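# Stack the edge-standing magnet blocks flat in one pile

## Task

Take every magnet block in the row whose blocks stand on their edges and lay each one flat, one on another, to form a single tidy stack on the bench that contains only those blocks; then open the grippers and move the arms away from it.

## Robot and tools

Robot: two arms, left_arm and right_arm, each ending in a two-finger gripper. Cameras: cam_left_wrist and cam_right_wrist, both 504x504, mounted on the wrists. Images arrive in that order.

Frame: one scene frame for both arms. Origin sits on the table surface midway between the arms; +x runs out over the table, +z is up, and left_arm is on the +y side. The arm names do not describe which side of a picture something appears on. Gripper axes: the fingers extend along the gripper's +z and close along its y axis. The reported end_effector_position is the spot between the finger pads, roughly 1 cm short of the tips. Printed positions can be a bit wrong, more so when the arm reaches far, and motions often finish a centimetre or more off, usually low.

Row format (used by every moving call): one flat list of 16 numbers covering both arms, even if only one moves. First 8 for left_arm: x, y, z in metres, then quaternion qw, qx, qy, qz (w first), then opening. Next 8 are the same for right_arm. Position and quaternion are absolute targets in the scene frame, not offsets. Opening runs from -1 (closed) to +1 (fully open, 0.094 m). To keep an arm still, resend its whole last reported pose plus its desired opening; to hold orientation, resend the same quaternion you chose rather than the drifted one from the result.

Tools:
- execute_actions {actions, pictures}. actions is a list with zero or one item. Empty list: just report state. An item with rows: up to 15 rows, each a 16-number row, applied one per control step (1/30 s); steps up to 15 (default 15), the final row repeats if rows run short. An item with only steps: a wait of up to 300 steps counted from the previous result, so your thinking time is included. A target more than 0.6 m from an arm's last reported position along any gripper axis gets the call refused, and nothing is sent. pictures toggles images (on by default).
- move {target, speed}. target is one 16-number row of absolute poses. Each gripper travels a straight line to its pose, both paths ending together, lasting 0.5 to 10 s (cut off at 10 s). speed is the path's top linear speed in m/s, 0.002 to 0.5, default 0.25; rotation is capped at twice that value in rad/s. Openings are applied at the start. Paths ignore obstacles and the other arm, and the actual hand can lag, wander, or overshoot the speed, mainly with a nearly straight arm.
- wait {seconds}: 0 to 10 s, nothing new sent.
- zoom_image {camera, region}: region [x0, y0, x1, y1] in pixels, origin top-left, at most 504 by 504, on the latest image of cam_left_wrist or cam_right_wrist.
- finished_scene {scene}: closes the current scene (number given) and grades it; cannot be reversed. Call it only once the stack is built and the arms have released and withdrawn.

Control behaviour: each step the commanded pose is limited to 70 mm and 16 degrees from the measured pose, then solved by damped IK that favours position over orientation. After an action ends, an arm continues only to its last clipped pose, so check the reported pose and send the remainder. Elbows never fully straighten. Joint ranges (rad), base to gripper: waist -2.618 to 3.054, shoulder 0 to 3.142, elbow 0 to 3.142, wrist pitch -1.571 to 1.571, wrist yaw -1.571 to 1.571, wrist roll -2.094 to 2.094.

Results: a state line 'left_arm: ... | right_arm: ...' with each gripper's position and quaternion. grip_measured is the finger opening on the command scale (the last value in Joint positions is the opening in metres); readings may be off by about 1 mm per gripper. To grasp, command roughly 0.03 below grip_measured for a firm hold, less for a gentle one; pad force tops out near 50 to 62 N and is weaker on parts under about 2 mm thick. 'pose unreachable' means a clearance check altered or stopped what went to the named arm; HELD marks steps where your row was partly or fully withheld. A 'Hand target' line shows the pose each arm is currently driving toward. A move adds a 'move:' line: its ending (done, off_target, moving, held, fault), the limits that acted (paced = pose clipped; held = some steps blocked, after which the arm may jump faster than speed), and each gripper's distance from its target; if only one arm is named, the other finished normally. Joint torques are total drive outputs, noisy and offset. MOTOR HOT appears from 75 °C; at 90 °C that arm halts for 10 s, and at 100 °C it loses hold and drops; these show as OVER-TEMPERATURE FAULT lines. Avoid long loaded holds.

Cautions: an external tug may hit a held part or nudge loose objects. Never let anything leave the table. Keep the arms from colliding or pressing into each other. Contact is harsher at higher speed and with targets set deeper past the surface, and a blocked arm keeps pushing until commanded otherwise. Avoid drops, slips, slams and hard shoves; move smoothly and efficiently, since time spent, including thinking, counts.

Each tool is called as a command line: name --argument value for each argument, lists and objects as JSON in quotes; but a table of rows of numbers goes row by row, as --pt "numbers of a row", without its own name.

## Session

execute_actions --actions '[]'

Scene clock: 0.00 s of 6200.00 s.
left_arm: end_effector_position=(+0.0994, -0.1539, +0.2975) grip_measured=+1.000 end_effector_quat_wxyz=(+0.378, +0.509, +0.748, -0.197) | right_arm: end_effector_position=(+0.3521, -0.2730, +0.1711) grip_measured=+1.000 end_effector_quat_wxyz=(+0.477, +0.051, +0.841, +0.249)
Joint positions: left_arm=[-1.542  1.371  1.458 -0.826 -0.331 -0.171  0.094] | right_arm=[-0.145  1.071  0.546  0.033 -0.471  0.302  0.094]
Joint velocities: left_arm=[-0.002 -0.007 -0.002 -0.051  0.007 -0.037  0.   ] | right_arm=[ 0.012 -0.012 -0.012 -0.007  0.007 -0.022  0.   ]
Joint torques (N m, as the arm reports them, + toward a larger angle): no reading
Hand target (left_arm): +0.101, -0.155, +0.312; +0.392, +0.499, +0.743, -0.210
Hand target (right_arm): +0.356, -0.273, +0.185; +0.494, +0.042, +0.832, +0.249

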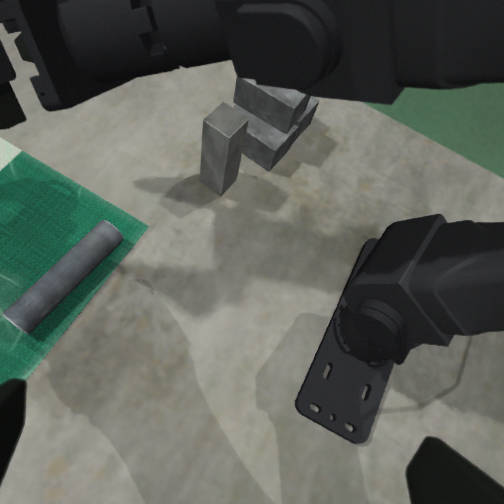

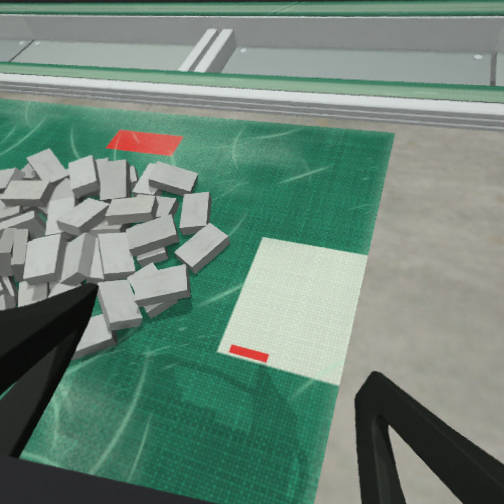

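move --target '[0.33,0.15,0.30,0.496,0.1085,0.8592,-0.0627,1.0,0.3521,-0.273,0.1711,0.477,0.051,0.841,0.249,1.0]' --speed 0.25

Scene clock: 23.53 s of 6200.00 s.
left_arm: end_effector_position=(+0.3232, +0.1518, +0.2932) grip_measured=+1.000 end_effector_quat_wxyz=(+0.478, +0.105, +0.870, -0.066) | right_arm: end_effector_position=(+0.3521, -0.2730, +0.1711) grip_measured=+1.000 end_effector_quat_wxyz=(+0.477, +0.051, +0.841, +0.249)
Joint positions: left_arm=[-0.251  0.96   1.09  -0.695  0.03   0.002  0.094] | right_arm=[-0.145  1.071  0.546  0.033 -0.471  0.302  0.094]
Joint velocities: left_arm=[ 0.002  0.007  0.002  0.007  0.095 -0.037  0.   ] | right_arm=[-0.017 -0.002  0.002 -0.037 -0.051 -0.007  0.   ]
Joint torques (N m, as the arm reports them, + toward a larger angle): left_arm=[ 1.02 -0.42  7.13  1.82  0.1   0.04] | right_arm=[-0.08 -2.54  8.    1.5  -0.14  0.  ]
Hand target (left_arm): +0.329, +0.152, +0.300; +0.491, +0.106, +0.862, -0.067
Hand target (right_arm): +0.352, -0.273, +0.171; +0.477, +0.051, +0.841, +0.249
Off the commanded pose (left_arm): 0.010 m, 2 deg.
Off the commanded pose (right_arm): 0.000 m, 0 deg.
After step 90, 18.10 s passed at rest.
move: done

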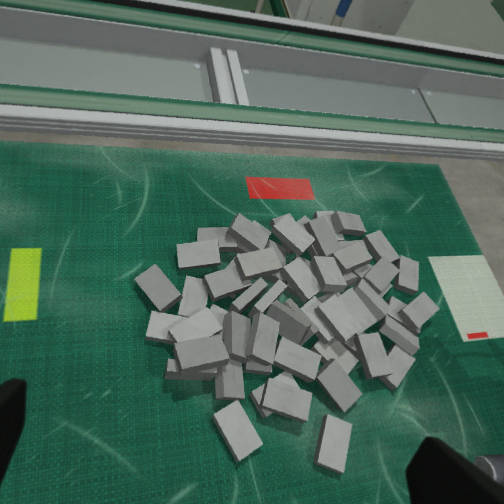

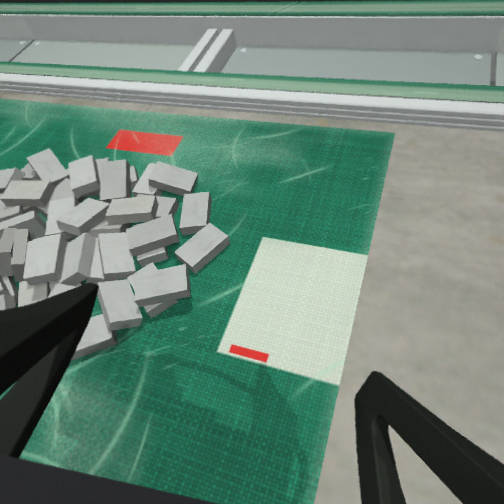

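move --target '[0.33,0.15,0.30,0.496,0.1085,0.8592,-0.0627,1.0,0.25,-0.33,0.25,0.2583,0.0589,0.964,-0.0158,1.0]' --speed 0.25

Scene clock: 38.93 s of 6200.00 s.
left_arm: end_effector_position=(+0.3256, +0.1511, +0.2973) grip_measured=+1.000 end_effector_quat_wxyz=(+0.486, +0.105, +0.865, -0.067) | right_arm: end_effector_position=(+0.2451, -0.3324, +0.2416) grip_measured=+1.000 end_effector_quat_wxyz=(+0.250, +0.063, +0.966, -0.014)
Joint positions: left_arm=[-0.251  0.96   1.09  -0.676  0.031  0.003  0.094] | right_arm=[-0.064  1.059  1.271 -1.279  0.048  0.095  0.094]
Joint velocities: left_arm=[-0.012 -0.002  0.002  0.081  0.037  0.037  0.   ] | right_arm=[ 0.007  0.002  0.007  0.037  0.007 -0.022  0.   ]
Joint torques (N m, as the arm reports them, + toward a larger angle): left_arm=[-0.61 -0.51  6.33  1.84 -0.11  0.04] | right_arm=[ 0.74 -0.54  9.46  0.94  0.07  0.  ]
Hand target (left_arm): +0.330, +0.150, +0.300; +0.496, +0.108, +0.859, -0.063
Hand target (right_arm): +0.250, -0.331, +0.250; +0.258, +0.059, +0.964, -0.015
Off the commanded pose (left_arm): 0.005 m, 1 deg.
Off the commanded pose (right_arm): 0.010 m, 1 deg.
After step 90, 10.23 s passed at rest.
move: done

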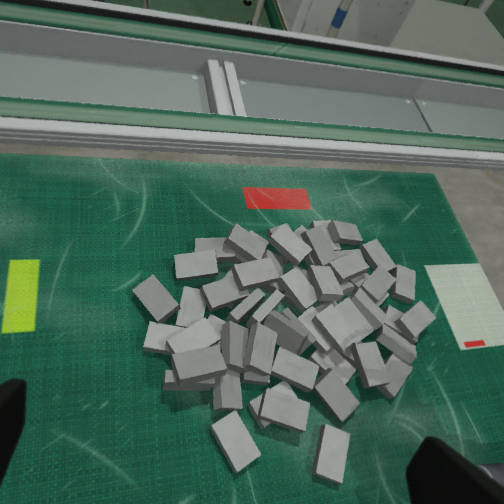

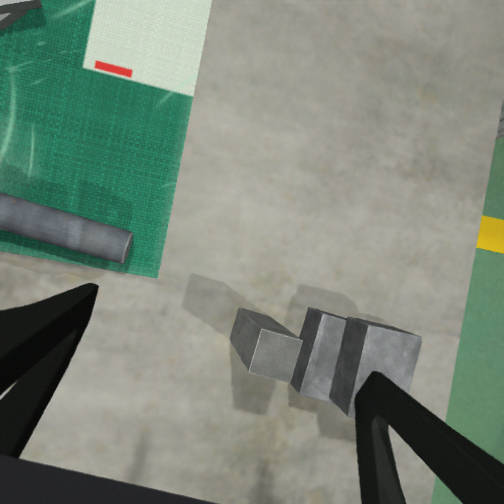

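execute_actions --actions '[]'

Scene clock: 57.77 s of 6200.00 s.
left_arm: end_effector_position=(+0.3256, +0.1511, +0.2973) grip_measured=+1.000 end_effector_quat_wxyz=(+0.486, +0.105, +0.865, -0.067) | right_arm: end_effector_position=(+0.2448, -0.3326, +0.2414) grip_measured=+1.000 end_effector_quat_wxyz=(+0.249, +0.063, +0.966, -0.015)
Joint positions: left_arm=[-0.251  0.96   1.09  -0.676  0.031  0.003  0.094] | right_arm=[-0.064  1.059  1.271 -1.281  0.049  0.095  0.094]
Joint velocities: left_arm=[ 0.022 -0.002 -0.002 -0.022  0.007 -0.037  0.   ] | right_arm=[-0.012  0.002  0.007  0.051 -0.051  0.022  0.   ]
Joint torques (N m, as the arm reports them, + toward a larger angle): left_arm=[-0.63 -0.48  6.24  1.81 -0.09  0.03] | right_arm=[ 0.76 -0.49  9.45  0.97  0.09  0.01]
Hand target (left_arm): +0.330, +0.150, +0.300; +0.496, +0.108, +0.859, -0.063
Hand target (right_arm): +0.250, -0.331, +0.250; +0.258, +0.059, +0.964, -0.015
Off the commanded pose (left_arm): 0.005 m, 1 deg.
Off the commanded pose (right_arm): 0.010 m, 1 deg.
Steps of this call (steps 1 to 90: nothing new was sent; then 15.83 s passed at rest). Readings (end_effector_position):
1: left_arm (+0.3256, +0.1511, +0.2973) | right_arm (+0.2450, -0.3325, +0.2416)
2: left_arm (+0.3256, +0.1511, +0.2973) | right_arm (+0.2450, -0.3325, +0.2415)
4: left_arm (+0.3256, +0.1511, +0.2973) | right_arm (+0.2449, -0.3326, +0.2415)
8: left_arm (+0.3256, +0.1511, +0.2973) | right_arm (+0.2449, -0.3326, +0.2415)
90: the state above

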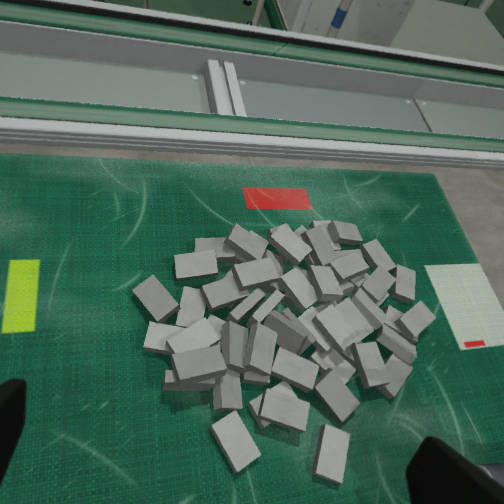

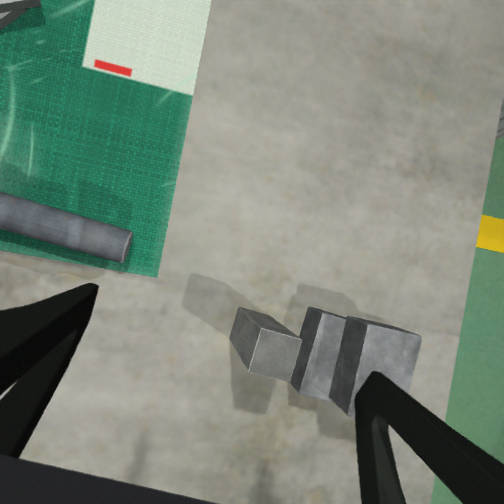

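zoom_image --camera "cam_right_wrist" --region '[180, 270, 460, 450]'

Region (180, 270, 460, 450) of cam_right_wrist's 504x504 image, scaled by 1.800, with more detail than that image has; it fills the top 324 rows of this view, and the rest is white.

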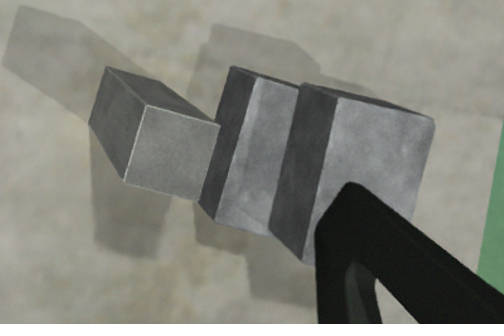

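move --target '[0.33,0.15,0.30,0.496,0.1085,0.8592,-0.0627,1.0, 0.18,-0.395,0.22,0.2505,0.2419,0.935,-0.0648,1.0]' --speed 0.2

Scene clock: 72.53 s of 6200.00 s.
left_arm: end_effector_position=(+0.3256, +0.1511, +0.2973) grip_measured=+1.000 end_effector_quat_wxyz=(+0.486, +0.105, +0.865, -0.067) | right_arm: end_effector_position=(+0.1845, -0.3940, +0.2161) grip_measured=+1.000 end_effector_quat_wxyz=(+0.239, +0.239, +0.939, -0.063)
Joint positions: left_arm=[-0.251  0.96   1.09  -0.676  0.031  0.003  0.094] | right_arm=[-0.363  0.867  1.098 -1.309  0.089  0.154  0.094]
Joint velocities: left_arm=[ 0.012  0.022  0.007 -0.007  0.022  0.007  0.   ] | right_arm=[-0.002 -0.002 -0.017 -0.051  0.007 -0.007  0.   ]
Joint torques (N m, as the arm reports them, + toward a larger angle): left_arm=[-0.63 -0.5   6.34  1.82 -0.11  0.06] | right_arm=[-0.86 -2.27  6.52  0.97  0.03 -0.01]
Hand target (left_arm): +0.330, +0.150, +0.300; +0.496, +0.108, +0.859, -0.063
Hand target (right_arm): +0.181, -0.395, +0.219; +0.250, +0.242, +0.935, -0.065
Off the commanded pose (left_arm): 0.005 m, 1 deg.
Off the commanded pose (right_arm): 0.006 m, 1 deg.
After step 90, 10.47 s passed at rest.
move: done

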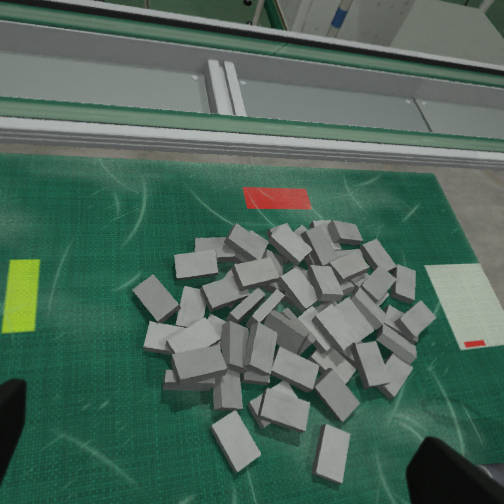

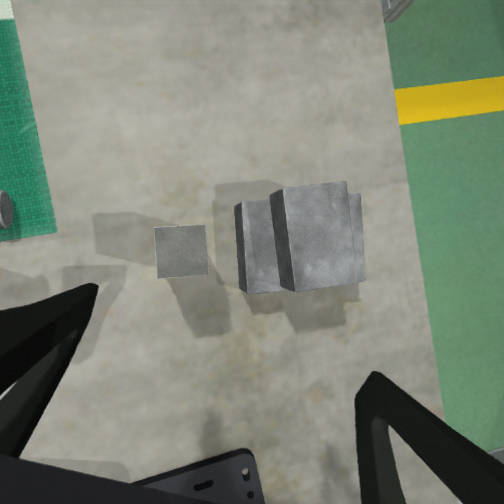

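zoom_image --camera "cam_right_wrist" --region '[130, 150, 400, 330]'

Region (130, 150, 400, 330) of cam_right_wrist's 504x504 image, scaled by 1.867, with more detail than that image has.

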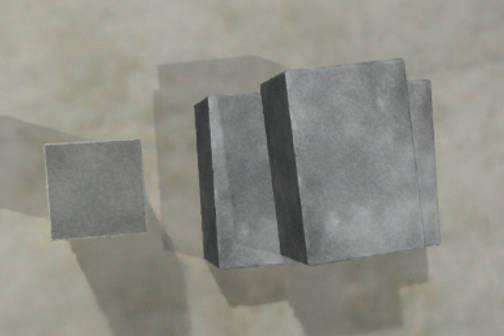

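move --target '[0.19,0.33,0.25,0.2505,-0.2419,0.935,0.0648,1.0, 0.18,-0.395,0.22,0.2505,0.2419,0.935,-0.0648,1.0]' --speed 0.25

Scene clock: 84.23 s of 6200.00 s.
left_arm: end_effector_position=(+0.1841, +0.3269, +0.2415) grip_measured=+1.000 end_effector_quat_wxyz=(+0.238, -0.243, +0.938, +0.062) | right_arm: end_effector_position=(+0.1837, -0.3951, +0.2159) grip_measured=+1.000 end_effector_quat_wxyz=(+0.239, +0.241, +0.939, -0.064)
Joint positions: left_arm=[ 0.545  0.922  1.227 -1.379  0.03   0.058  0.094] | right_arm=[-0.37   0.867  1.098 -1.31   0.089  0.152  0.094]
Joint velocities: left_arm=[ 0.012  0.002 -0.012  0.007 -0.051 -0.022  0.   ] | right_arm=[-0.012 -0.012 -0.002 -0.022 -0.051  0.007  0.   ]
Joint torques (N m, as the arm reports them, + toward a larger angle): left_arm=[1.11 1.04 8.63 1.01 0.08 0.05] | right_arm=[-0.84 -2.51  6.64  0.93 -0.01 -0.08]
Hand target (left_arm): +0.187, +0.329, +0.251; +0.250, -0.242, +0.935, +0.064
Hand target (right_arm): +0.180, -0.395, +0.220; +0.250, +0.242, +0.935, -0.065
Off the commanded pose (left_arm): 0.011 m, 1 deg.
Off the commanded pose (right_arm): 0.006 m, 1 deg.
After step 90, 6.37 s passed at rest.
move: off_target (left_arm)

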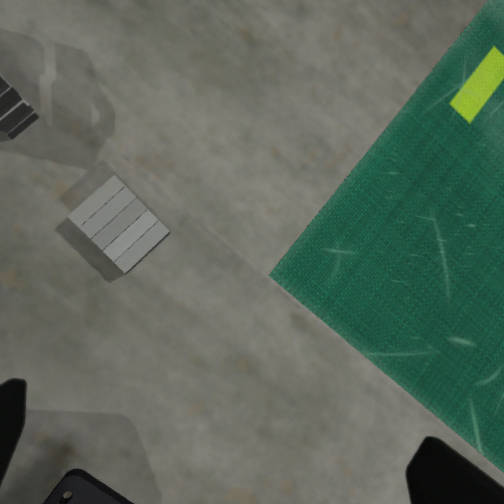

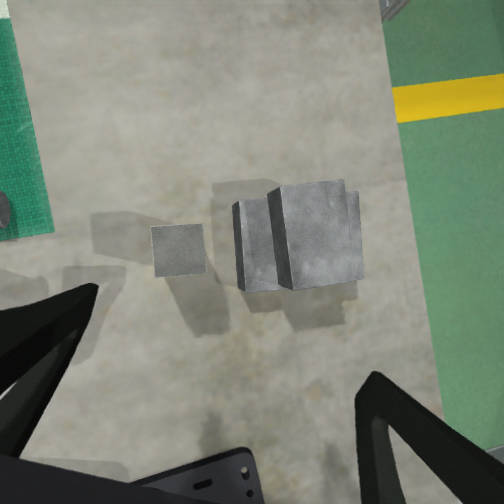

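zoom_image --camera "cam_left_wrist" --region '[0, 40, 240, 300]'

move --target '[0.19,0.43,0.25,0.2430,-0.3420,0.9034,0.092,1.0, 0.18,-0.395,0.22,0.2505,0.2419,0.935,-0.0648,1.0]' --speed 0.2

Region (0, 40, 240, 300) of cam_left_wrist's 504x504 image, scaled by 1.938, with more detail than that image has; it fills the left 465 columns of this view, and the rest is white.

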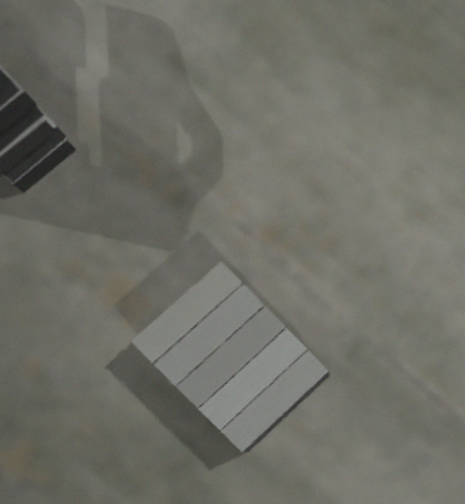

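Scene clock: 90.77 s of 6200.00 s.
left_arm: end_effector_position=(+0.1837, +0.4209, +0.2348) grip_measured=+1.000 end_effector_quat_wxyz=(+0.216, -0.347, +0.909, +0.078) | right_arm: end_effector_position=(+0.1837, -0.3951, +0.2159) grip_measured=+1.000 end_effector_quat_wxyz=(+0.239, +0.241, +0.939, -0.064)
Joint positions: left_arm=[ 0.906  1.16   1.314 -1.271  0.1    0.183  0.094] | right_arm=[-0.37   0.867  1.098 -1.31   0.089  0.152  0.094]
Joint velocities: left_arm=[ 0.012 -0.017 -0.017 -0.037  0.051 -0.007  0.   ] | right_arm=[ 0.002  0.002  0.002 -0.081 -0.022  0.007  0.   ]
Joint torques (N m, as the arm reports them, + toward a larger angle): left_arm=[ 0.88 -1.66  9.1   1.2   0.17  0.02] | right_arm=[-0.85 -2.49  6.67  0.93  0.   -0.04]
Hand target (left_arm): +0.189, +0.429, +0.249; +0.243, -0.343, +0.903, +0.090
Hand target (right_arm): +0.180, -0.395, +0.220; +0.250, +0.242, +0.935, -0.065
Off the commanded pose (left_arm): 0.019 m, 4 deg.
Off the commanded pose (right_arm): 0.006 m, 1 deg.
After step 90, 2.57 s passed at rest.
move: off_target (left_arm)

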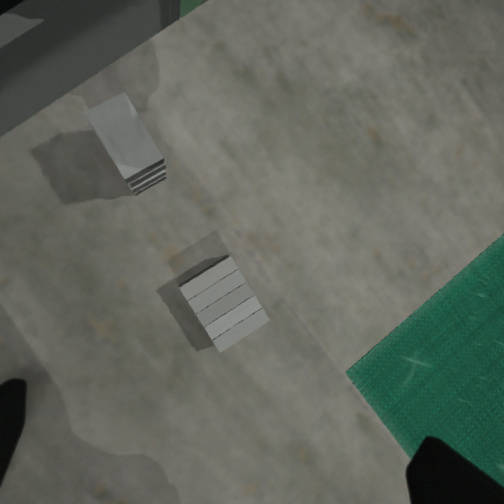

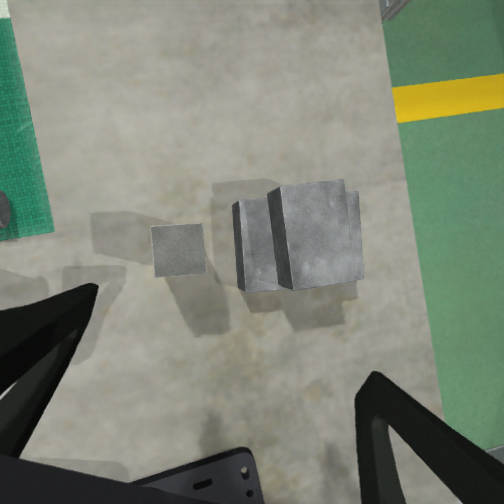

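move --target '[0.197,0.405,0.11,0.004,0.0349,0.9994,0,1.0, 0.17,-0.30,0.14,0,0,1,0,-0.5]' --speed 0.2

Scene clock: 190.10 s of 6200.00 s.
left_arm: end_effector_position=(+0.1930, +0.4038, +0.1109) grip_measured=+1.000 end_effector_quat_wxyz=(-0.002, +0.026, +1.000, -0.004) | right_arm: end_effector_position=(+0.1706, -0.3044, +0.1436) grip_measured=-0.499 end_effector_quat_wxyz=(+0.010, +0.009, +1.000, -0.003)
Joint positions: left_arm=[ 0.766  1.499  1.169 -1.25   0.003  0.848  0.094] | right_arm=[ 0.053  1.136  1.031 -1.446  0.007  0.113  0.024]
Joint velocities: left_arm=[-0.002 -0.002 -0.012 -0.022 -0.022  0.007  0.   ] | right_arm=[ 0.017 -0.022 -0.002 -0.007  0.095  0.022 -0.001]
Joint torques (N m, as the arm reports them, + toward a larger angle): left_arm=[-1.04 -4.5   5.84  0.39 -0.03  0.04] | right_arm=[ 0.74 -1.08  6.42  0.16 -0.07 -0.06]
Hand target (left_arm): +0.197, +0.405, +0.111; +0.002, +0.037, +0.999, +0.003
Hand target (right_arm): +0.168, -0.302, +0.141; -0.000, +0.000, +1.000, -0.000
Off the commanded pose (left_arm): 0.004 m, 1 deg.
Off the commanded pose (right_arm): 0.006 m, 2 deg.
After step 90, 93.60 s passed at rest.
move: done

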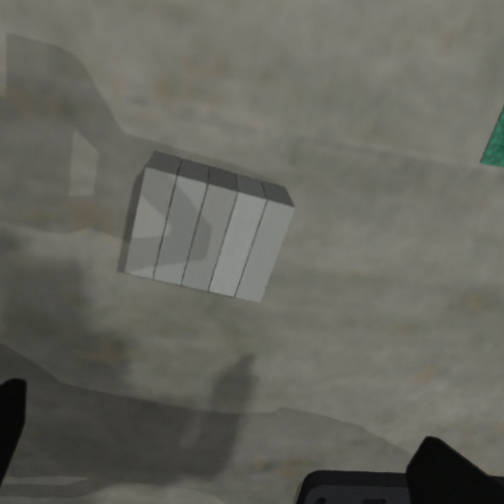

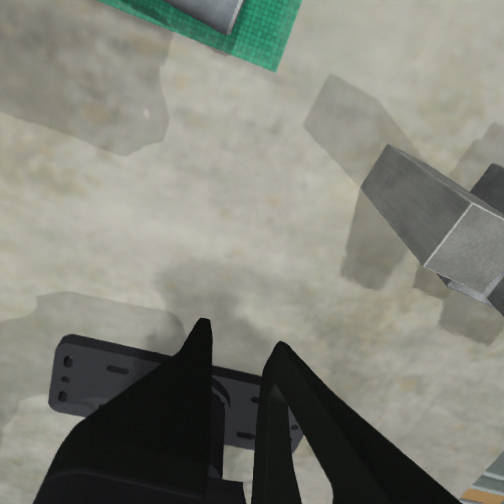

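move --target '[0.2025,0.416,0.035,0.004,0.0349,0.9994,0,1.0, 0.17,-0.30,0.14,0,0,1,0,-0.5]' --speed 0.08

Scene clock: 203.33 s of 6200.00 s.
left_arm: end_effector_position=(+0.2010, +0.4121, +0.0353) grip_measured=+1.000 end_effector_quat_wxyz=(-0.003, +0.036, +0.999, -0.005) | right_arm: end_effector_position=(+0.1704, -0.3029, +0.1436) grip_measured=-0.499 end_effector_quat_wxyz=(+0.010, +0.005, +1.000, -0.002)
Joint positions: left_arm=[ 0.766  1.617  0.975 -0.94   0.002  0.867  0.094] | right_arm=[ 0.062  1.136  1.031 -1.446  0.007  0.113  0.024]
Joint velocities: left_arm=[ 0.002 -0.017 -0.007  0.022 -0.007  0.051  0.   ] | right_arm=[ 0.007 -0.002  0.002  0.007 -0.037 -0.007  0.   ]
Joint torques (N m, as the arm reports them, + toward a larger angle): left_arm=[ 0.73 -5.13  5.39  0.42  0.04  0.02] | right_arm=[ 0.8  -0.68  6.33  0.22 -0.07 -0.01]
Hand target (left_arm): +0.203, +0.416, +0.035; +0.004, +0.035, +0.999, -0.000
Hand target (right_arm): +0.170, -0.300, +0.140; +0.000, -0.000, +1.000, -0.000
Off the commanded pose (left_arm): 0.004 m, 1 deg.
Off the commanded pose (right_arm): 0.005 m, 1 deg.
After step 90, 8.73 s passed at rest.
move: done

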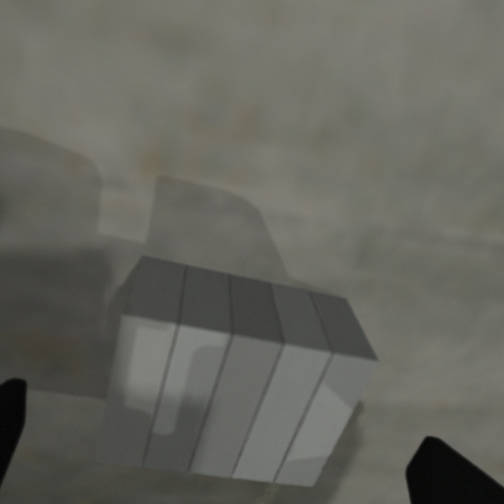

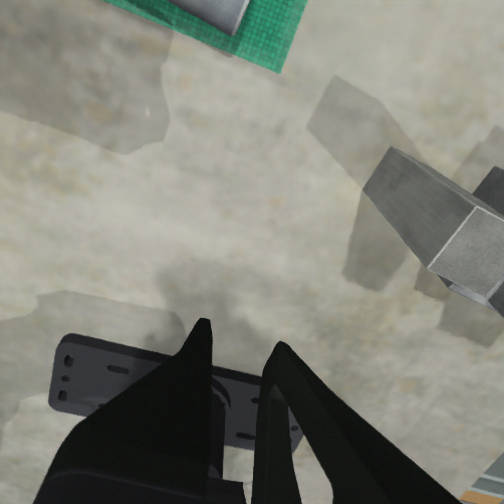

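move --target '[0.2025,0.417,0.013,0.004,0.0349,0.9994,0,1.0, 0.17,-0.30,0.14,0,0,1,0,-0.5]' --speed 0.02

Scene clock: 209.87 s of 6200.00 s.
left_arm: end_effector_position=(+0.2020, +0.4131, +0.0146) grip_measured=+1.000 end_effector_quat_wxyz=(-0.002, +0.037, +0.999, -0.003) | right_arm: end_effector_position=(+0.1704, -0.3029, +0.1436) grip_measured=-0.499 end_effector_quat_wxyz=(+0.010, +0.005, +1.000, -0.002)
Joint positions: left_arm=[ 0.766  1.656  0.926 -0.848  0.002  0.869  0.094] | right_arm=[ 0.062  1.136  1.031 -1.446  0.007  0.113  0.024]
Joint velocities: left_arm=[-0.002 -0.017 -0.002  0.022  0.037  0.007  0.   ] | right_arm=[ 0.007 -0.002  0.017 -0.007 -0.022 -0.037  0.   ]
Joint torques (N m, as the arm reports them, + toward a larger angle): left_arm=[ 0.87 -5.06  5.06  0.38  0.04  0.03] | right_arm=[ 0.77 -0.65  6.3   0.22 -0.07  0.02]
Hand target (left_arm): +0.202, +0.417, +0.013; +0.004, +0.035, +0.999, -0.000
Hand target (right_arm): +0.170, -0.300, +0.140; +0.000, +0.000, +1.000, -0.000
Off the commanded pose (left_arm): 0.004 m, 1 deg.
Off the commanded pose (right_arm): 0.005 m, 1 deg.
After step 90, 2.13 s passed at rest.
move: done

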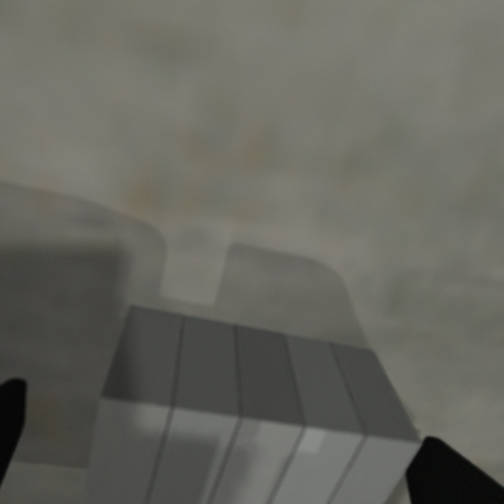

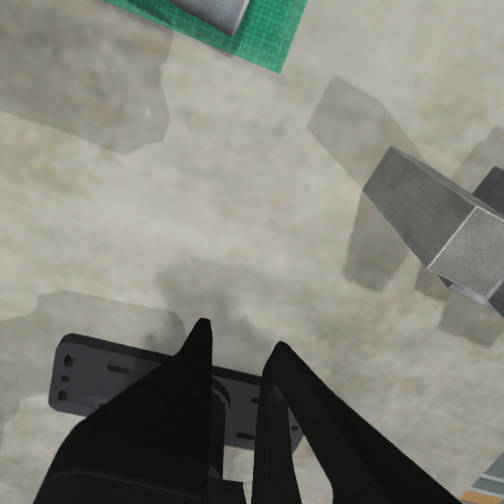

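execute_actions --actions '[{"rows":[[0.2025,0.417,0.013,0.004,0.0349,0.9994,0,0.9,0.17,-0.30,0.14,0,0,1,0,-0.5],[0.2025,0.417,0.013,0.004,0.0349,0.9994,0,0.8,0.17,-0.30,0.14,0,0,1,0,-0.5],[0.2025,0.417,0.013,0.004,0.0349,0.9994,0,0.7,0.17,-0.30,0.14,0,0,1,0,-0.5],[0.2025,0.417,0.013,0.004,0.0349,0.9994,0,0.6,0.17,-0.30,0.14,0,0,1,0,-0.5],[0.2025,0.417,0.013,0.004,0.0349,0.9994,0,0.52,0.17,-0.30,0.14,0,0,1,0,-0.5],[0.2025,0.417,0.013,0.004,0.0349,0.9994,0,0.45,0.17,-0.30,0.14,0,0,1,0,-0.5],[0.2025,0.417,0.013,0.004,0.0349,0.9994,0,0.39,0.17,-0.30,0.14,0,0,1,0,-0.5],[0.2025,0.417,0.013,0.004,0.0349,0.9994,0,0.34,0.17,-0.30,0.14,0,0,1,0,-0.5],[0.2025,0.417,0.013,0.004,0.0349,0.9994,0,0.30,0.17,-0.30,0.14,0,0,1,0,-0.5],[0.2025,0.417,0.013,0.004,0.0349,0.9994,0,0.27,0.17,-0.30,0.14,0,0,1,0,-0.5],[0.2025,0.417,0.013,0.004,0.0349,0.9994,0,0.24,0.17,-0.30,0.14,0,0,1,0,-0.5],[0.2025,0.417,0.013,0.004,0.0349,0.9994,0,0.22,0.17,-0.30,0.14,0,0,1,0,-0.5],[0.2025,0.417,0.013,0.004,0.0349,0.9994,0,0.20,0.17,-0.30,0.14,0,0,1,0,-0.5],[0.2025,0.417,0.013,0.004,0.0349,0.9994,0,0.18,0.17,-0.30,0.14,0,0,1,0,-0.5],[0.2025,0.417,0.013,0.004,0.0349,0.9994,0,0.17,0.17,-0.30,0.14,0,0,1,0,-0.5]],"steps":15}]'

Scene clock: 223.57 s of 6200.00 s.
left_arm: end_effector_position=(+0.2028, +0.4141, +0.0146) grip_measured=+0.177 end_effector_quat_wxyz=(-0.000, +0.037, +0.999, -0.002) | right_arm: end_effector_position=(+0.1704, -0.3029, +0.1436) grip_measured=-0.499 end_effector_quat_wxyz=(+0.010, +0.005, +1.000, -0.002)
Joint positions: left_arm=[ 0.766  1.656  0.926 -0.843  0.002  0.87   0.055] | right_arm=[ 0.062  1.136  1.031 -1.446  0.007  0.113  0.024]
Joint velocities: left_arm=[ 0.017 -0.022 -0.007  0.007  0.007 -0.066 -0.01 ] | right_arm=[-0.012 -0.007 -0.007 -0.007 -0.037  0.007  0.   ]
Joint torques (N m, as the arm reports them, + toward a larger angle): left_arm=[ 0.91 -5.02  5.07  0.36  0.04  0.01] | right_arm=[ 0.84 -0.65  6.33  0.21 -0.08  0.  ]
Hand target (left_arm): +0.202, +0.417, +0.013; +0.004, +0.035, +0.999, -0.000
Hand target (right_arm): +0.170, -0.300, +0.140; +0.000, +0.000, +1.000, -0.000
Off the commanded pose (left_arm): 0.003 m, 1 deg.
Off the commanded pose (right_arm): 0.005 m, 1 deg.
Steps of this call (steps 1 to 90: nothing new was sent; then 10.20 s passed at rest; steps 91 to 105: all 15 steps of this action). Readings (end_effector_position):
91: left_arm (+0.2025, +0.4137, +0.0146) | right_arm (+0.1704, -0.3029, +0.1436)
92: left_arm (+0.2025, +0.4137, +0.0146) | right_arm (+0.1704, -0.3029, +0.1436)
94: left_arm (+0.2025, +0.4137, +0.0146) | right_arm (+0.1704, -0.3029, +0.1436)
98: left_arm (+0.2025, +0.4137, +0.0146) | right_arm (+0.1704, -0.3029, +0.1436)
105: the state above

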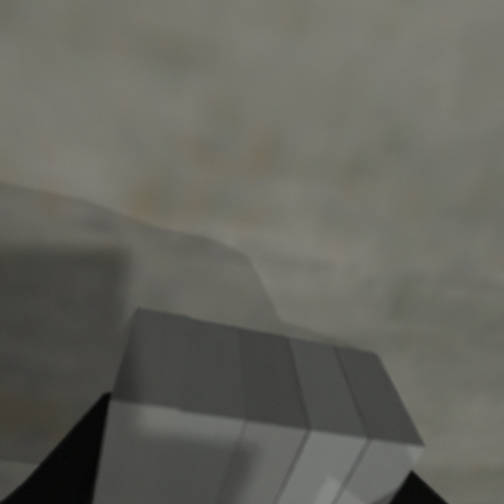

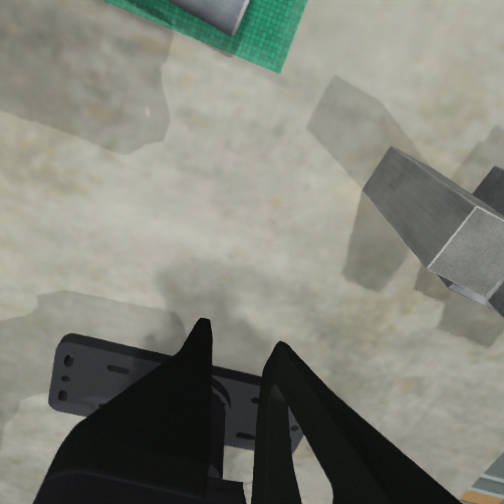

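execute_actions --actions '[{"rows":[[0.2025,0.417,0.013,0.004,0.0349,0.9994,0,0.15,0.17,-0.30,0.14,0,0,1,0,-0.5],[0.2025,0.417,0.013,0.004,0.0349,0.9994,0,0.13,0.17,-0.30,0.14,0,0,1,0,-0.5],[0.2025,0.417,0.013,0.004,0.0349,0.9994,0,0.11,0.17,-0.30,0.14,0,0,1,0,-0.5],[0.2025,0.417,0.013,0.004,0.0349,0.9994,0,0.09,0.17,-0.30,0.14,0,0,1,0,-0.5]],"steps":15}]' --pictures false

Scene clock: 228.30 s of 6200.00 s.
left_arm: end_effector_position=(+0.2030, +0.4143, +0.0146) grip_measured=+0.133 end_effector_quat_wxyz=(+0.000, +0.038, +0.999, -0.001) | right_arm: end_effector_position=(+0.1704, -0.3029, +0.1436) grip_measured=-0.499 end_effector_quat_wxyz=(+0.010, +0.005, +1.000, -0.002)
Joint positions: left_arm=[ 0.766  1.656  0.926 -0.842  0.002  0.87   0.053] | right_arm=[ 0.062  1.136  1.031 -1.446  0.007  0.113  0.024]
Joint velocities: left_arm=[-0.002 -0.007  0.002  0.037 -0.007  0.007  0.001] | right_arm=[-0.027 -0.012 -0.012 -0.051  0.022 -0.037 -0.001]
Joint torques (N m, as the arm reports them, + toward a larger angle): left_arm=[ 0.99 -5.03  5.06  0.36  0.05  0.02] | right_arm=[ 0.77 -0.63  6.32  0.22 -0.07  0.  ]
Hand target (left_arm): +0.203, +0.417, +0.013; +0.004, +0.035, +0.999, -0.000
Hand target (right_arm): +0.170, -0.300, +0.140; +0.000, +0.000, +1.000, -0.000
Off the commanded pose (left_arm): 0.003 m, 1 deg.
Off the commanded pose (right_arm): 0.005 m, 1 deg.
Steps of this call (steps 1 to 90: nothing new was sent; then 1.23 s passed at rest; steps 91 to 105: all 15 steps of this action). Readings (end_effector_position):
91: left_arm (+0.2029, +0.4142, +0.0146) | right_arm (+0.1704, -0.3029, +0.1436)
92: left_arm (+0.2030, +0.4143, +0.0146) | right_arm (+0.1704, -0.3029, +0.1436)
94: left_arm (+0.2030, +0.4143, +0.0146) | right_arm (+0.1704, -0.3029, +0.1436)
98: left_arm (+0.2030, +0.4143, +0.0146) | right_arm (+0.1704, -0.3029, +0.1436)
105: the state above

move --target '[0.2025,0.417,0.055,0.004,0.0349,0.9994,0,0.095, 0.17,-0.30,0.14,0,0,1,0,-0.5]' --speed 0.06

Scene clock: 233.83 s of 6200.00 s.
left_arm: end_effector_position=(+0.1953, +0.4065, +0.0367) grip_measured=+0.133 end_effector_quat_wxyz=(-0.018, +0.037, +0.999, -0.021) | right_arm: end_effector_position=(+0.1704, -0.3029, +0.1436) grip_measured=-0.499 end_effector_quat_wxyz=(+0.010, +0.005, +1.000, -0.002)
Joint positions: left_arm=[ 0.766  1.628  0.991 -0.99   0.001  0.87   0.053] | right_arm=[ 0.062  1.136  1.031 -1.446  0.007  0.113  0.024]
Joint velocities: left_arm=[ 0.002 -0.007 -0.002  0.022  0.022 -0.037 -0.   ] | right_arm=[-0.012 -0.007  0.002  0.007  0.022 -0.007  0.002]
Joint torques (N m, as the arm reports them, + toward a larger angle): left_arm=[ 0.9  -8.24  8.65  0.03  0.03  0.03] | right_arm=[ 0.81 -0.61  6.31  0.21 -0.06  0.01]
Hand target (left_arm): +0.202, +0.417, +0.055; +0.004, +0.035, +0.999, +0.000
Hand target (right_arm): +0.170, -0.300, +0.140; +0.000, +0.000, +1.000, -0.000
Off the commanded pose (left_arm): 0.022 m, 4 deg.
Off the commanded pose (right_arm): 0.005 m, 1 deg.
After step 90, 1.33 s passed at rest.
move: off_target (left_arm)

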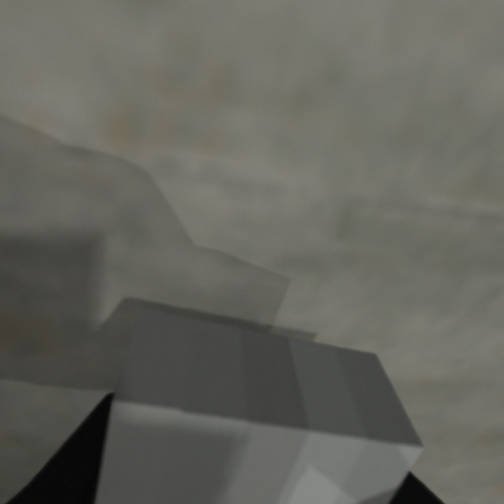

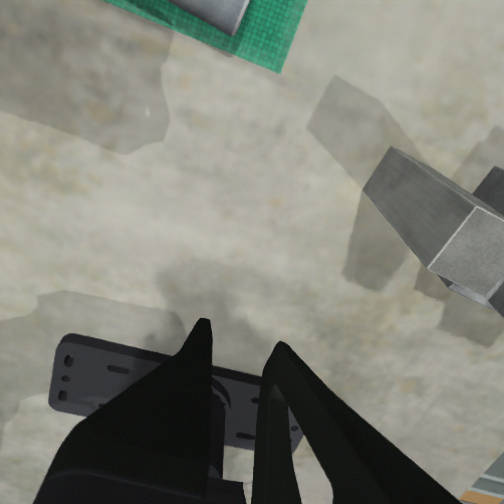

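move --target '[0.386,0.446,0.07,0,0.5,0.866,0,0.095, 0.17,-0.30,0.14,0,0,1,0,-0.5]' --speed 0.12

Scene clock: 245.23 s of 6200.00 s.
left_arm: end_effector_position=(+0.3756, +0.4458, +0.0476) grip_measured=+0.133 end_effector_quat_wxyz=(-0.013, +0.492, +0.871, -0.017) | right_arm: end_effector_position=(+0.1704, -0.3029, +0.1436) grip_measured=-0.499 end_effector_quat_wxyz=(+0.010, +0.005, +1.000, -0.002)
Joint positions: left_arm=[ 0.519  2.225  1.857 -1.246 -0.006  1.577  0.053] | right_arm=[ 0.062  1.136  1.031 -1.446  0.007  0.113  0.024]
Joint velocities: left_arm=[-0.012 -0.002 -0.012 -0.095 -0.022 -0.022 -0.001] | right_arm=[-0.007 -0.002 -0.017 -0.066  0.081 -0.007 -0.001]
Joint torques (N m, as the arm reports them, + toward a larger angle): left_arm=[ -1.05 -12.29   9.53  -0.04   0.01   0.04] | right_arm=[ 0.81 -0.66  6.36  0.22 -0.08 -0.01]
Hand target (left_arm): +0.385, +0.446, +0.068; -0.000, +0.500, +0.866, +0.002
Hand target (right_arm): +0.170, -0.300, +0.140; +0.000, +0.000, +1.000, -0.000
Off the commanded pose (left_arm): 0.025 m, 3 deg.
Off the commanded pose (right_arm): 0.005 m, 1 deg.
After step 90, 3.80 s passed at rest.
move: off_target (left_arm)

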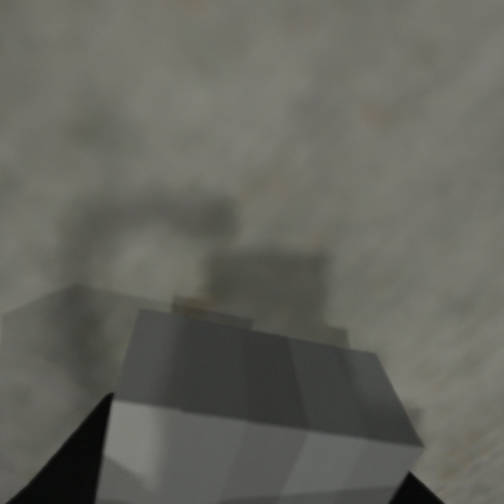

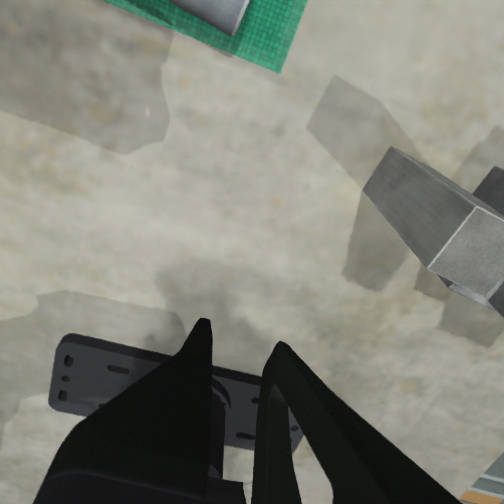

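move --target '[0.384,0.447,0.038,0.003,0.5,0.866,0.005,0.095, 0.17,-0.30,0.14,0,0,1,0,-0.5]' --speed 0.015

Scene clock: 250.47 s of 6200.00 s.
left_arm: end_effector_position=(+0.3743, +0.4451, +0.0174) grip_measured=+0.133 end_effector_quat_wxyz=(-0.016, +0.494, +0.869, -0.022) | right_arm: end_effector_position=(+0.1704, -0.3029, +0.1436) grip_measured=-0.499 end_effector_quat_wxyz=(+0.010, +0.005, +1.000, -0.002)
Joint positions: left_arm=[ 0.519  2.253  1.781 -1.152 -0.007  1.583  0.053] | right_arm=[ 0.062  1.136  1.031 -1.446  0.007  0.113  0.024]
Joint velocities: left_arm=[ 0.012 -0.017 -0.007 -0.051  0.007 -0.081 -0.001] | right_arm=[-0.002  0.022 -0.002  0.007 -0.081 -0.007 -0.001]
Joint torques (N m, as the arm reports them, + toward a larger angle): left_arm=[ -0.5  -14.28   6.27   0.25   0.07   0.02] | right_arm=[ 0.8  -0.67  6.44  0.2  -0.05  0.02]
Hand target (left_arm): +0.384, +0.447, +0.038; +0.003, +0.500, +0.866, +0.005
Hand target (right_arm): +0.170, -0.300, +0.140; +0.000, +0.000, +1.000, -0.000
Off the commanded pose (left_arm): 0.023 m, 4 deg.
Off the commanded pose (right_arm): 0.005 m, 1 deg.
After step 90, 0.07 s passed at rest.
move: off_target (left_arm)

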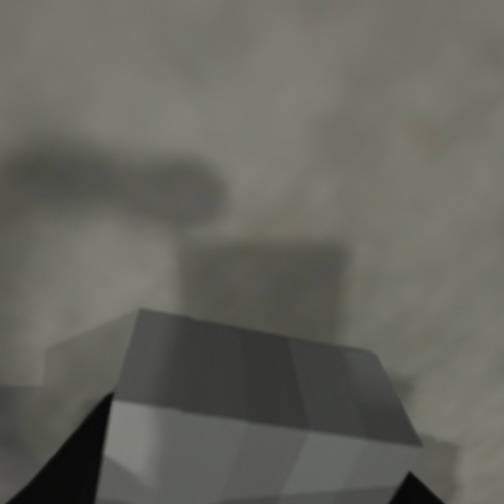

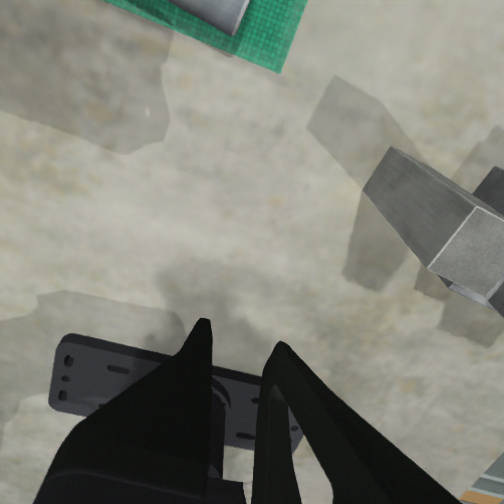

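move --target '[0.384,0.447,0.033,0.003,0.5,0.866,0.005,0.095, 0.17,-0.30,0.14,0,0,1,0,-0.5]' --speed 0.008

Scene clock: 256.70 s of 6200.00 s.
left_arm: end_effector_position=(+0.3741, +0.4451, +0.0169) grip_measured=+0.133 end_effector_quat_wxyz=(-0.015, +0.495, +0.868, -0.021) | right_arm: end_effector_position=(+0.1704, -0.3029, +0.1436) grip_measured=-0.499 end_effector_quat_wxyz=(+0.010, +0.005, +1.000, -0.002)
Joint positions: left_arm=[ 0.519  2.251  1.774 -1.146 -0.007  1.585  0.053] | right_arm=[ 0.062  1.136  1.031 -1.446  0.007  0.113  0.024]
Joint velocities: left_arm=[ 0.002  0.002 -0.022  0.007 -0.066  0.022  0.001] | right_arm=[-0.012 -0.017  0.002 -0.037  0.007  0.051  0.001]
Joint torques (N m, as the arm reports them, + toward a larger angle): left_arm=[ -0.46 -13.71   5.64   0.36   0.09   0.03] | right_arm=[ 0.68 -0.69  6.32  0.23 -0.05  0.01]
Hand target (left_arm): +0.384, +0.447, +0.033; +0.003, +0.500, +0.866, +0.004
Hand target (right_arm): +0.170, -0.300, +0.140; +0.000, +0.000, +1.000, -0.000
Off the commanded pose (left_arm): 0.019 m, 4 deg.
Off the commanded pose (right_arm): 0.005 m, 1 deg.
move: off_target (left_arm)

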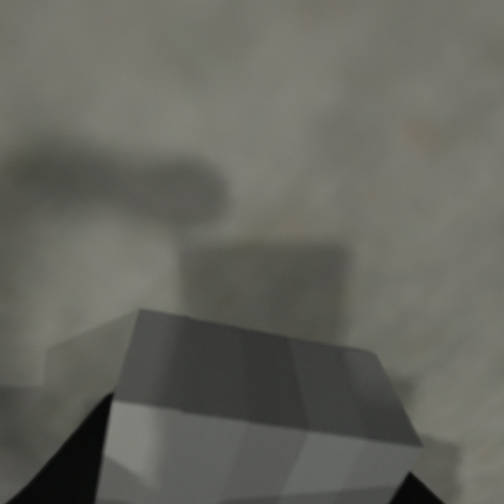

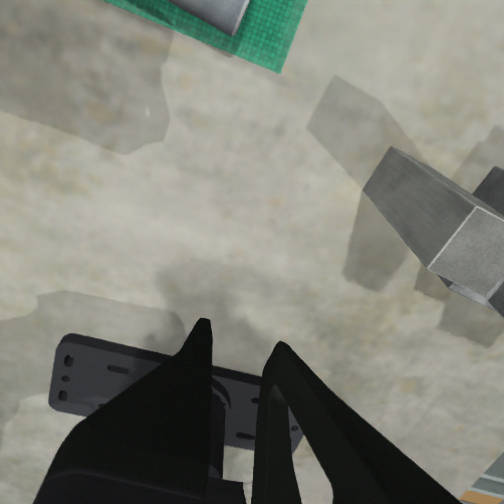

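move --target '[0.382,0.446,0.025,0.003,0.5,0.866,0.005,0.095, 0.17,-0.30,0.14,0,0,1,0,-0.5]' --speed 0.008

Scene clock: 263.63 s of 6200.00 s.
left_arm: end_effector_position=(+0.3739, +0.4449, +0.0160) grip_measured=+0.133 end_effector_quat_wxyz=(-0.012, +0.495, +0.869, -0.015) | right_arm: end_effector_position=(+0.1704, -0.3029, +0.1436) grip_measured=-0.499 end_effector_quat_wxyz=(+0.010, +0.005, +1.000, -0.002)
Joint positions: left_arm=[ 0.519  2.236  1.747 -1.119 -0.007  1.585  0.053] | right_arm=[ 0.062  1.136  1.031 -1.446  0.007  0.113  0.024]
Joint velocities: left_arm=[-0.022  0.012 -0.007 -0.037 -0.022 -0.037 -0.   ] | right_arm=[ 0.017  0.012 -0.022 -0.037 -0.007 -0.007  0.001]
Joint torques (N m, as the arm reports them, + toward a larger angle): left_arm=[ -0.46 -12.6    5.06   0.43   0.09   0.03] | right_arm=[ 0.77 -0.63  6.27  0.2  -0.06  0.02]
Hand target (left_arm): +0.382, +0.446, +0.025; +0.003, +0.500, +0.866, +0.005
Hand target (right_arm): +0.170, -0.300, +0.140; +0.000, +0.000, +1.000, -0.000
Off the commanded pose (left_arm): 0.012 m, 3 deg.
Off the commanded pose (right_arm): 0.005 m, 1 deg.
move: off_target (left_arm)

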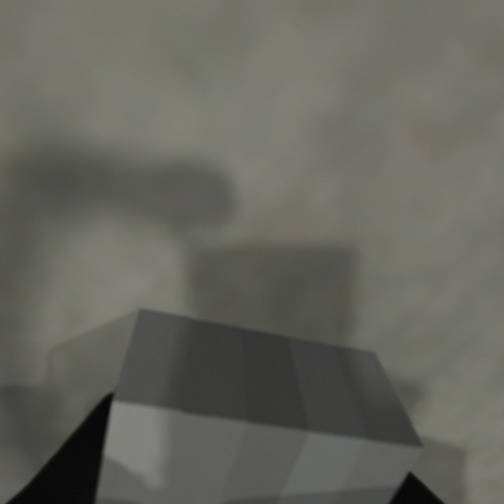

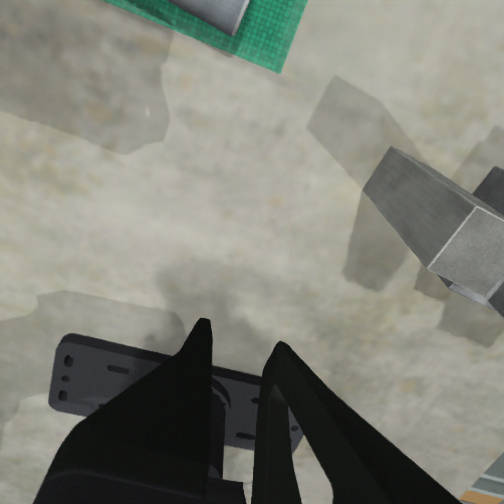

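execute_actions --actions '[{"rows":[[0.380,0.446,0.02,0.003,0.5,0.866,0.005,0.11,0.17,-0.30,0.14,0,0,1,0,-0.5],[0.380,0.446,0.02,0.003,0.5,0.866,0.005,0.125,0.17,-0.30,0.14,0,0,1,0,-0.5],[0.380,0.446,0.02,0.003,0.5,0.866,0.005,0.14,0.17,-0.30,0.14,0,0,1,0,-0.5],[0.380,0.446,0.02,0.003,0.5,0.866,0.005,0.155,0.17,-0.30,0.14,0,0,1,0,-0.5],[0.380,0.446,0.02,0.003,0.5,0.866,0.005,0.17,0.17,-0.30,0.14,0,0,1,0,-0.5],[0.380,0.446,0.02,0.003,0.5,0.866,0.005,0.19,0.17,-0.30,0.14,0,0,1,0,-0.5],[0.380,0.446,0.02,0.003,0.5,0.866,0.005,0.22,0.17,-0.30,0.14,0,0,1,0,-0.5],[0.380,0.446,0.02,0.003,0.5,0.866,0.005,0.26,0.17,-0.30,0.14,0,0,1,0,-0.5],[0.380,0.446,0.02,0.003,0.5,0.866,0.005,0.32,0.17,-0.30,0.14,0,0,1,0,-0.5],[0.380,0.446,0.02,0.003,0.5,0.866,0.005,0.4,0.17,-0.30,0.14,0,0,1,0,-0.5],[0.380,0.446,0.02,0.003,0.5,0.866,0.005,0.5,0.17,-0.30,0.14,0,0,1,0,-0.5],[0.380,0.446,0.02,0.003,0.5,0.866,0.005,0.6,0.17,-0.30,0.14,0,0,1,0,-0.5]],"steps":15}]'

Scene clock: 271.00 s of 6200.00 s.
left_arm: end_effector_position=(+0.3738, +0.4448, +0.0127) grip_measured=+0.597 end_effector_quat_wxyz=(-0.009, +0.496, +0.868, -0.010) | right_arm: end_effector_position=(+0.1704, -0.3029, +0.1436) grip_measured=-0.499 end_effector_quat_wxyz=(+0.010, +0.005, +1.000, -0.002)
Joint positions: left_arm=[ 0.519  2.228  1.72  -1.089 -0.007  1.587  0.075] | right_arm=[ 0.062  1.136  1.031 -1.446  0.007  0.113  0.024]
Joint velocities: left_arm=[ 0.002  0.002 -0.002  0.007  0.007  0.051  0.001] | right_arm=[ 0.007 -0.017  0.002 -0.007 -0.11   0.051  0.001]
Joint torques (N m, as the arm reports them, + toward a larger angle): left_arm=[ -0.29 -12.03   5.35   0.42   0.08   0.04] | right_arm=[ 0.74 -0.7   6.32  0.22 -0.07  0.  ]
Hand target (left_arm): +0.380, +0.446, +0.020; +0.003, +0.500, +0.866, +0.005
Hand target (right_arm): +0.170, -0.300, +0.140; +0.000, +0.000, +1.000, -0.000
Off the commanded pose (left_arm): 0.010 m, 2 deg.
Off the commanded pose (right_arm): 0.005 m, 1 deg.
Steps of this call (steps 1 to 90: nothing new was sent; then 3.87 s passed at rest; steps 91 to 105: all 15 steps of this action). Readings (end_effector_position):
91: left_arm (+0.3738, +0.4448, +0.0157) | right_arm (+0.1704, -0.3029, +0.1436)
92: left_arm (+0.3738, +0.4449, +0.0157) | right_arm (+0.1704, -0.3029, +0.1436)
94: left_arm (+0.3737, +0.4448, +0.0155) | right_arm (+0.1704, -0.3029, +0.1436)
98: left_arm (+0.3732, +0.4445, +0.0129) | right_arm (+0.1704, -0.3029, +0.1436)
105: the state above

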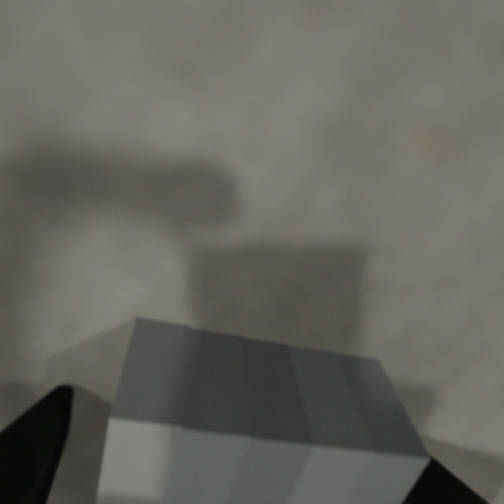

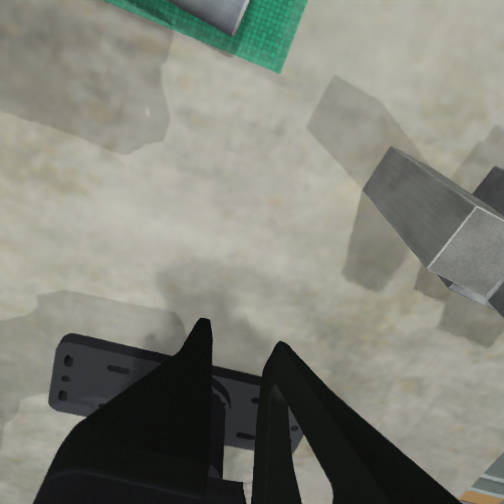

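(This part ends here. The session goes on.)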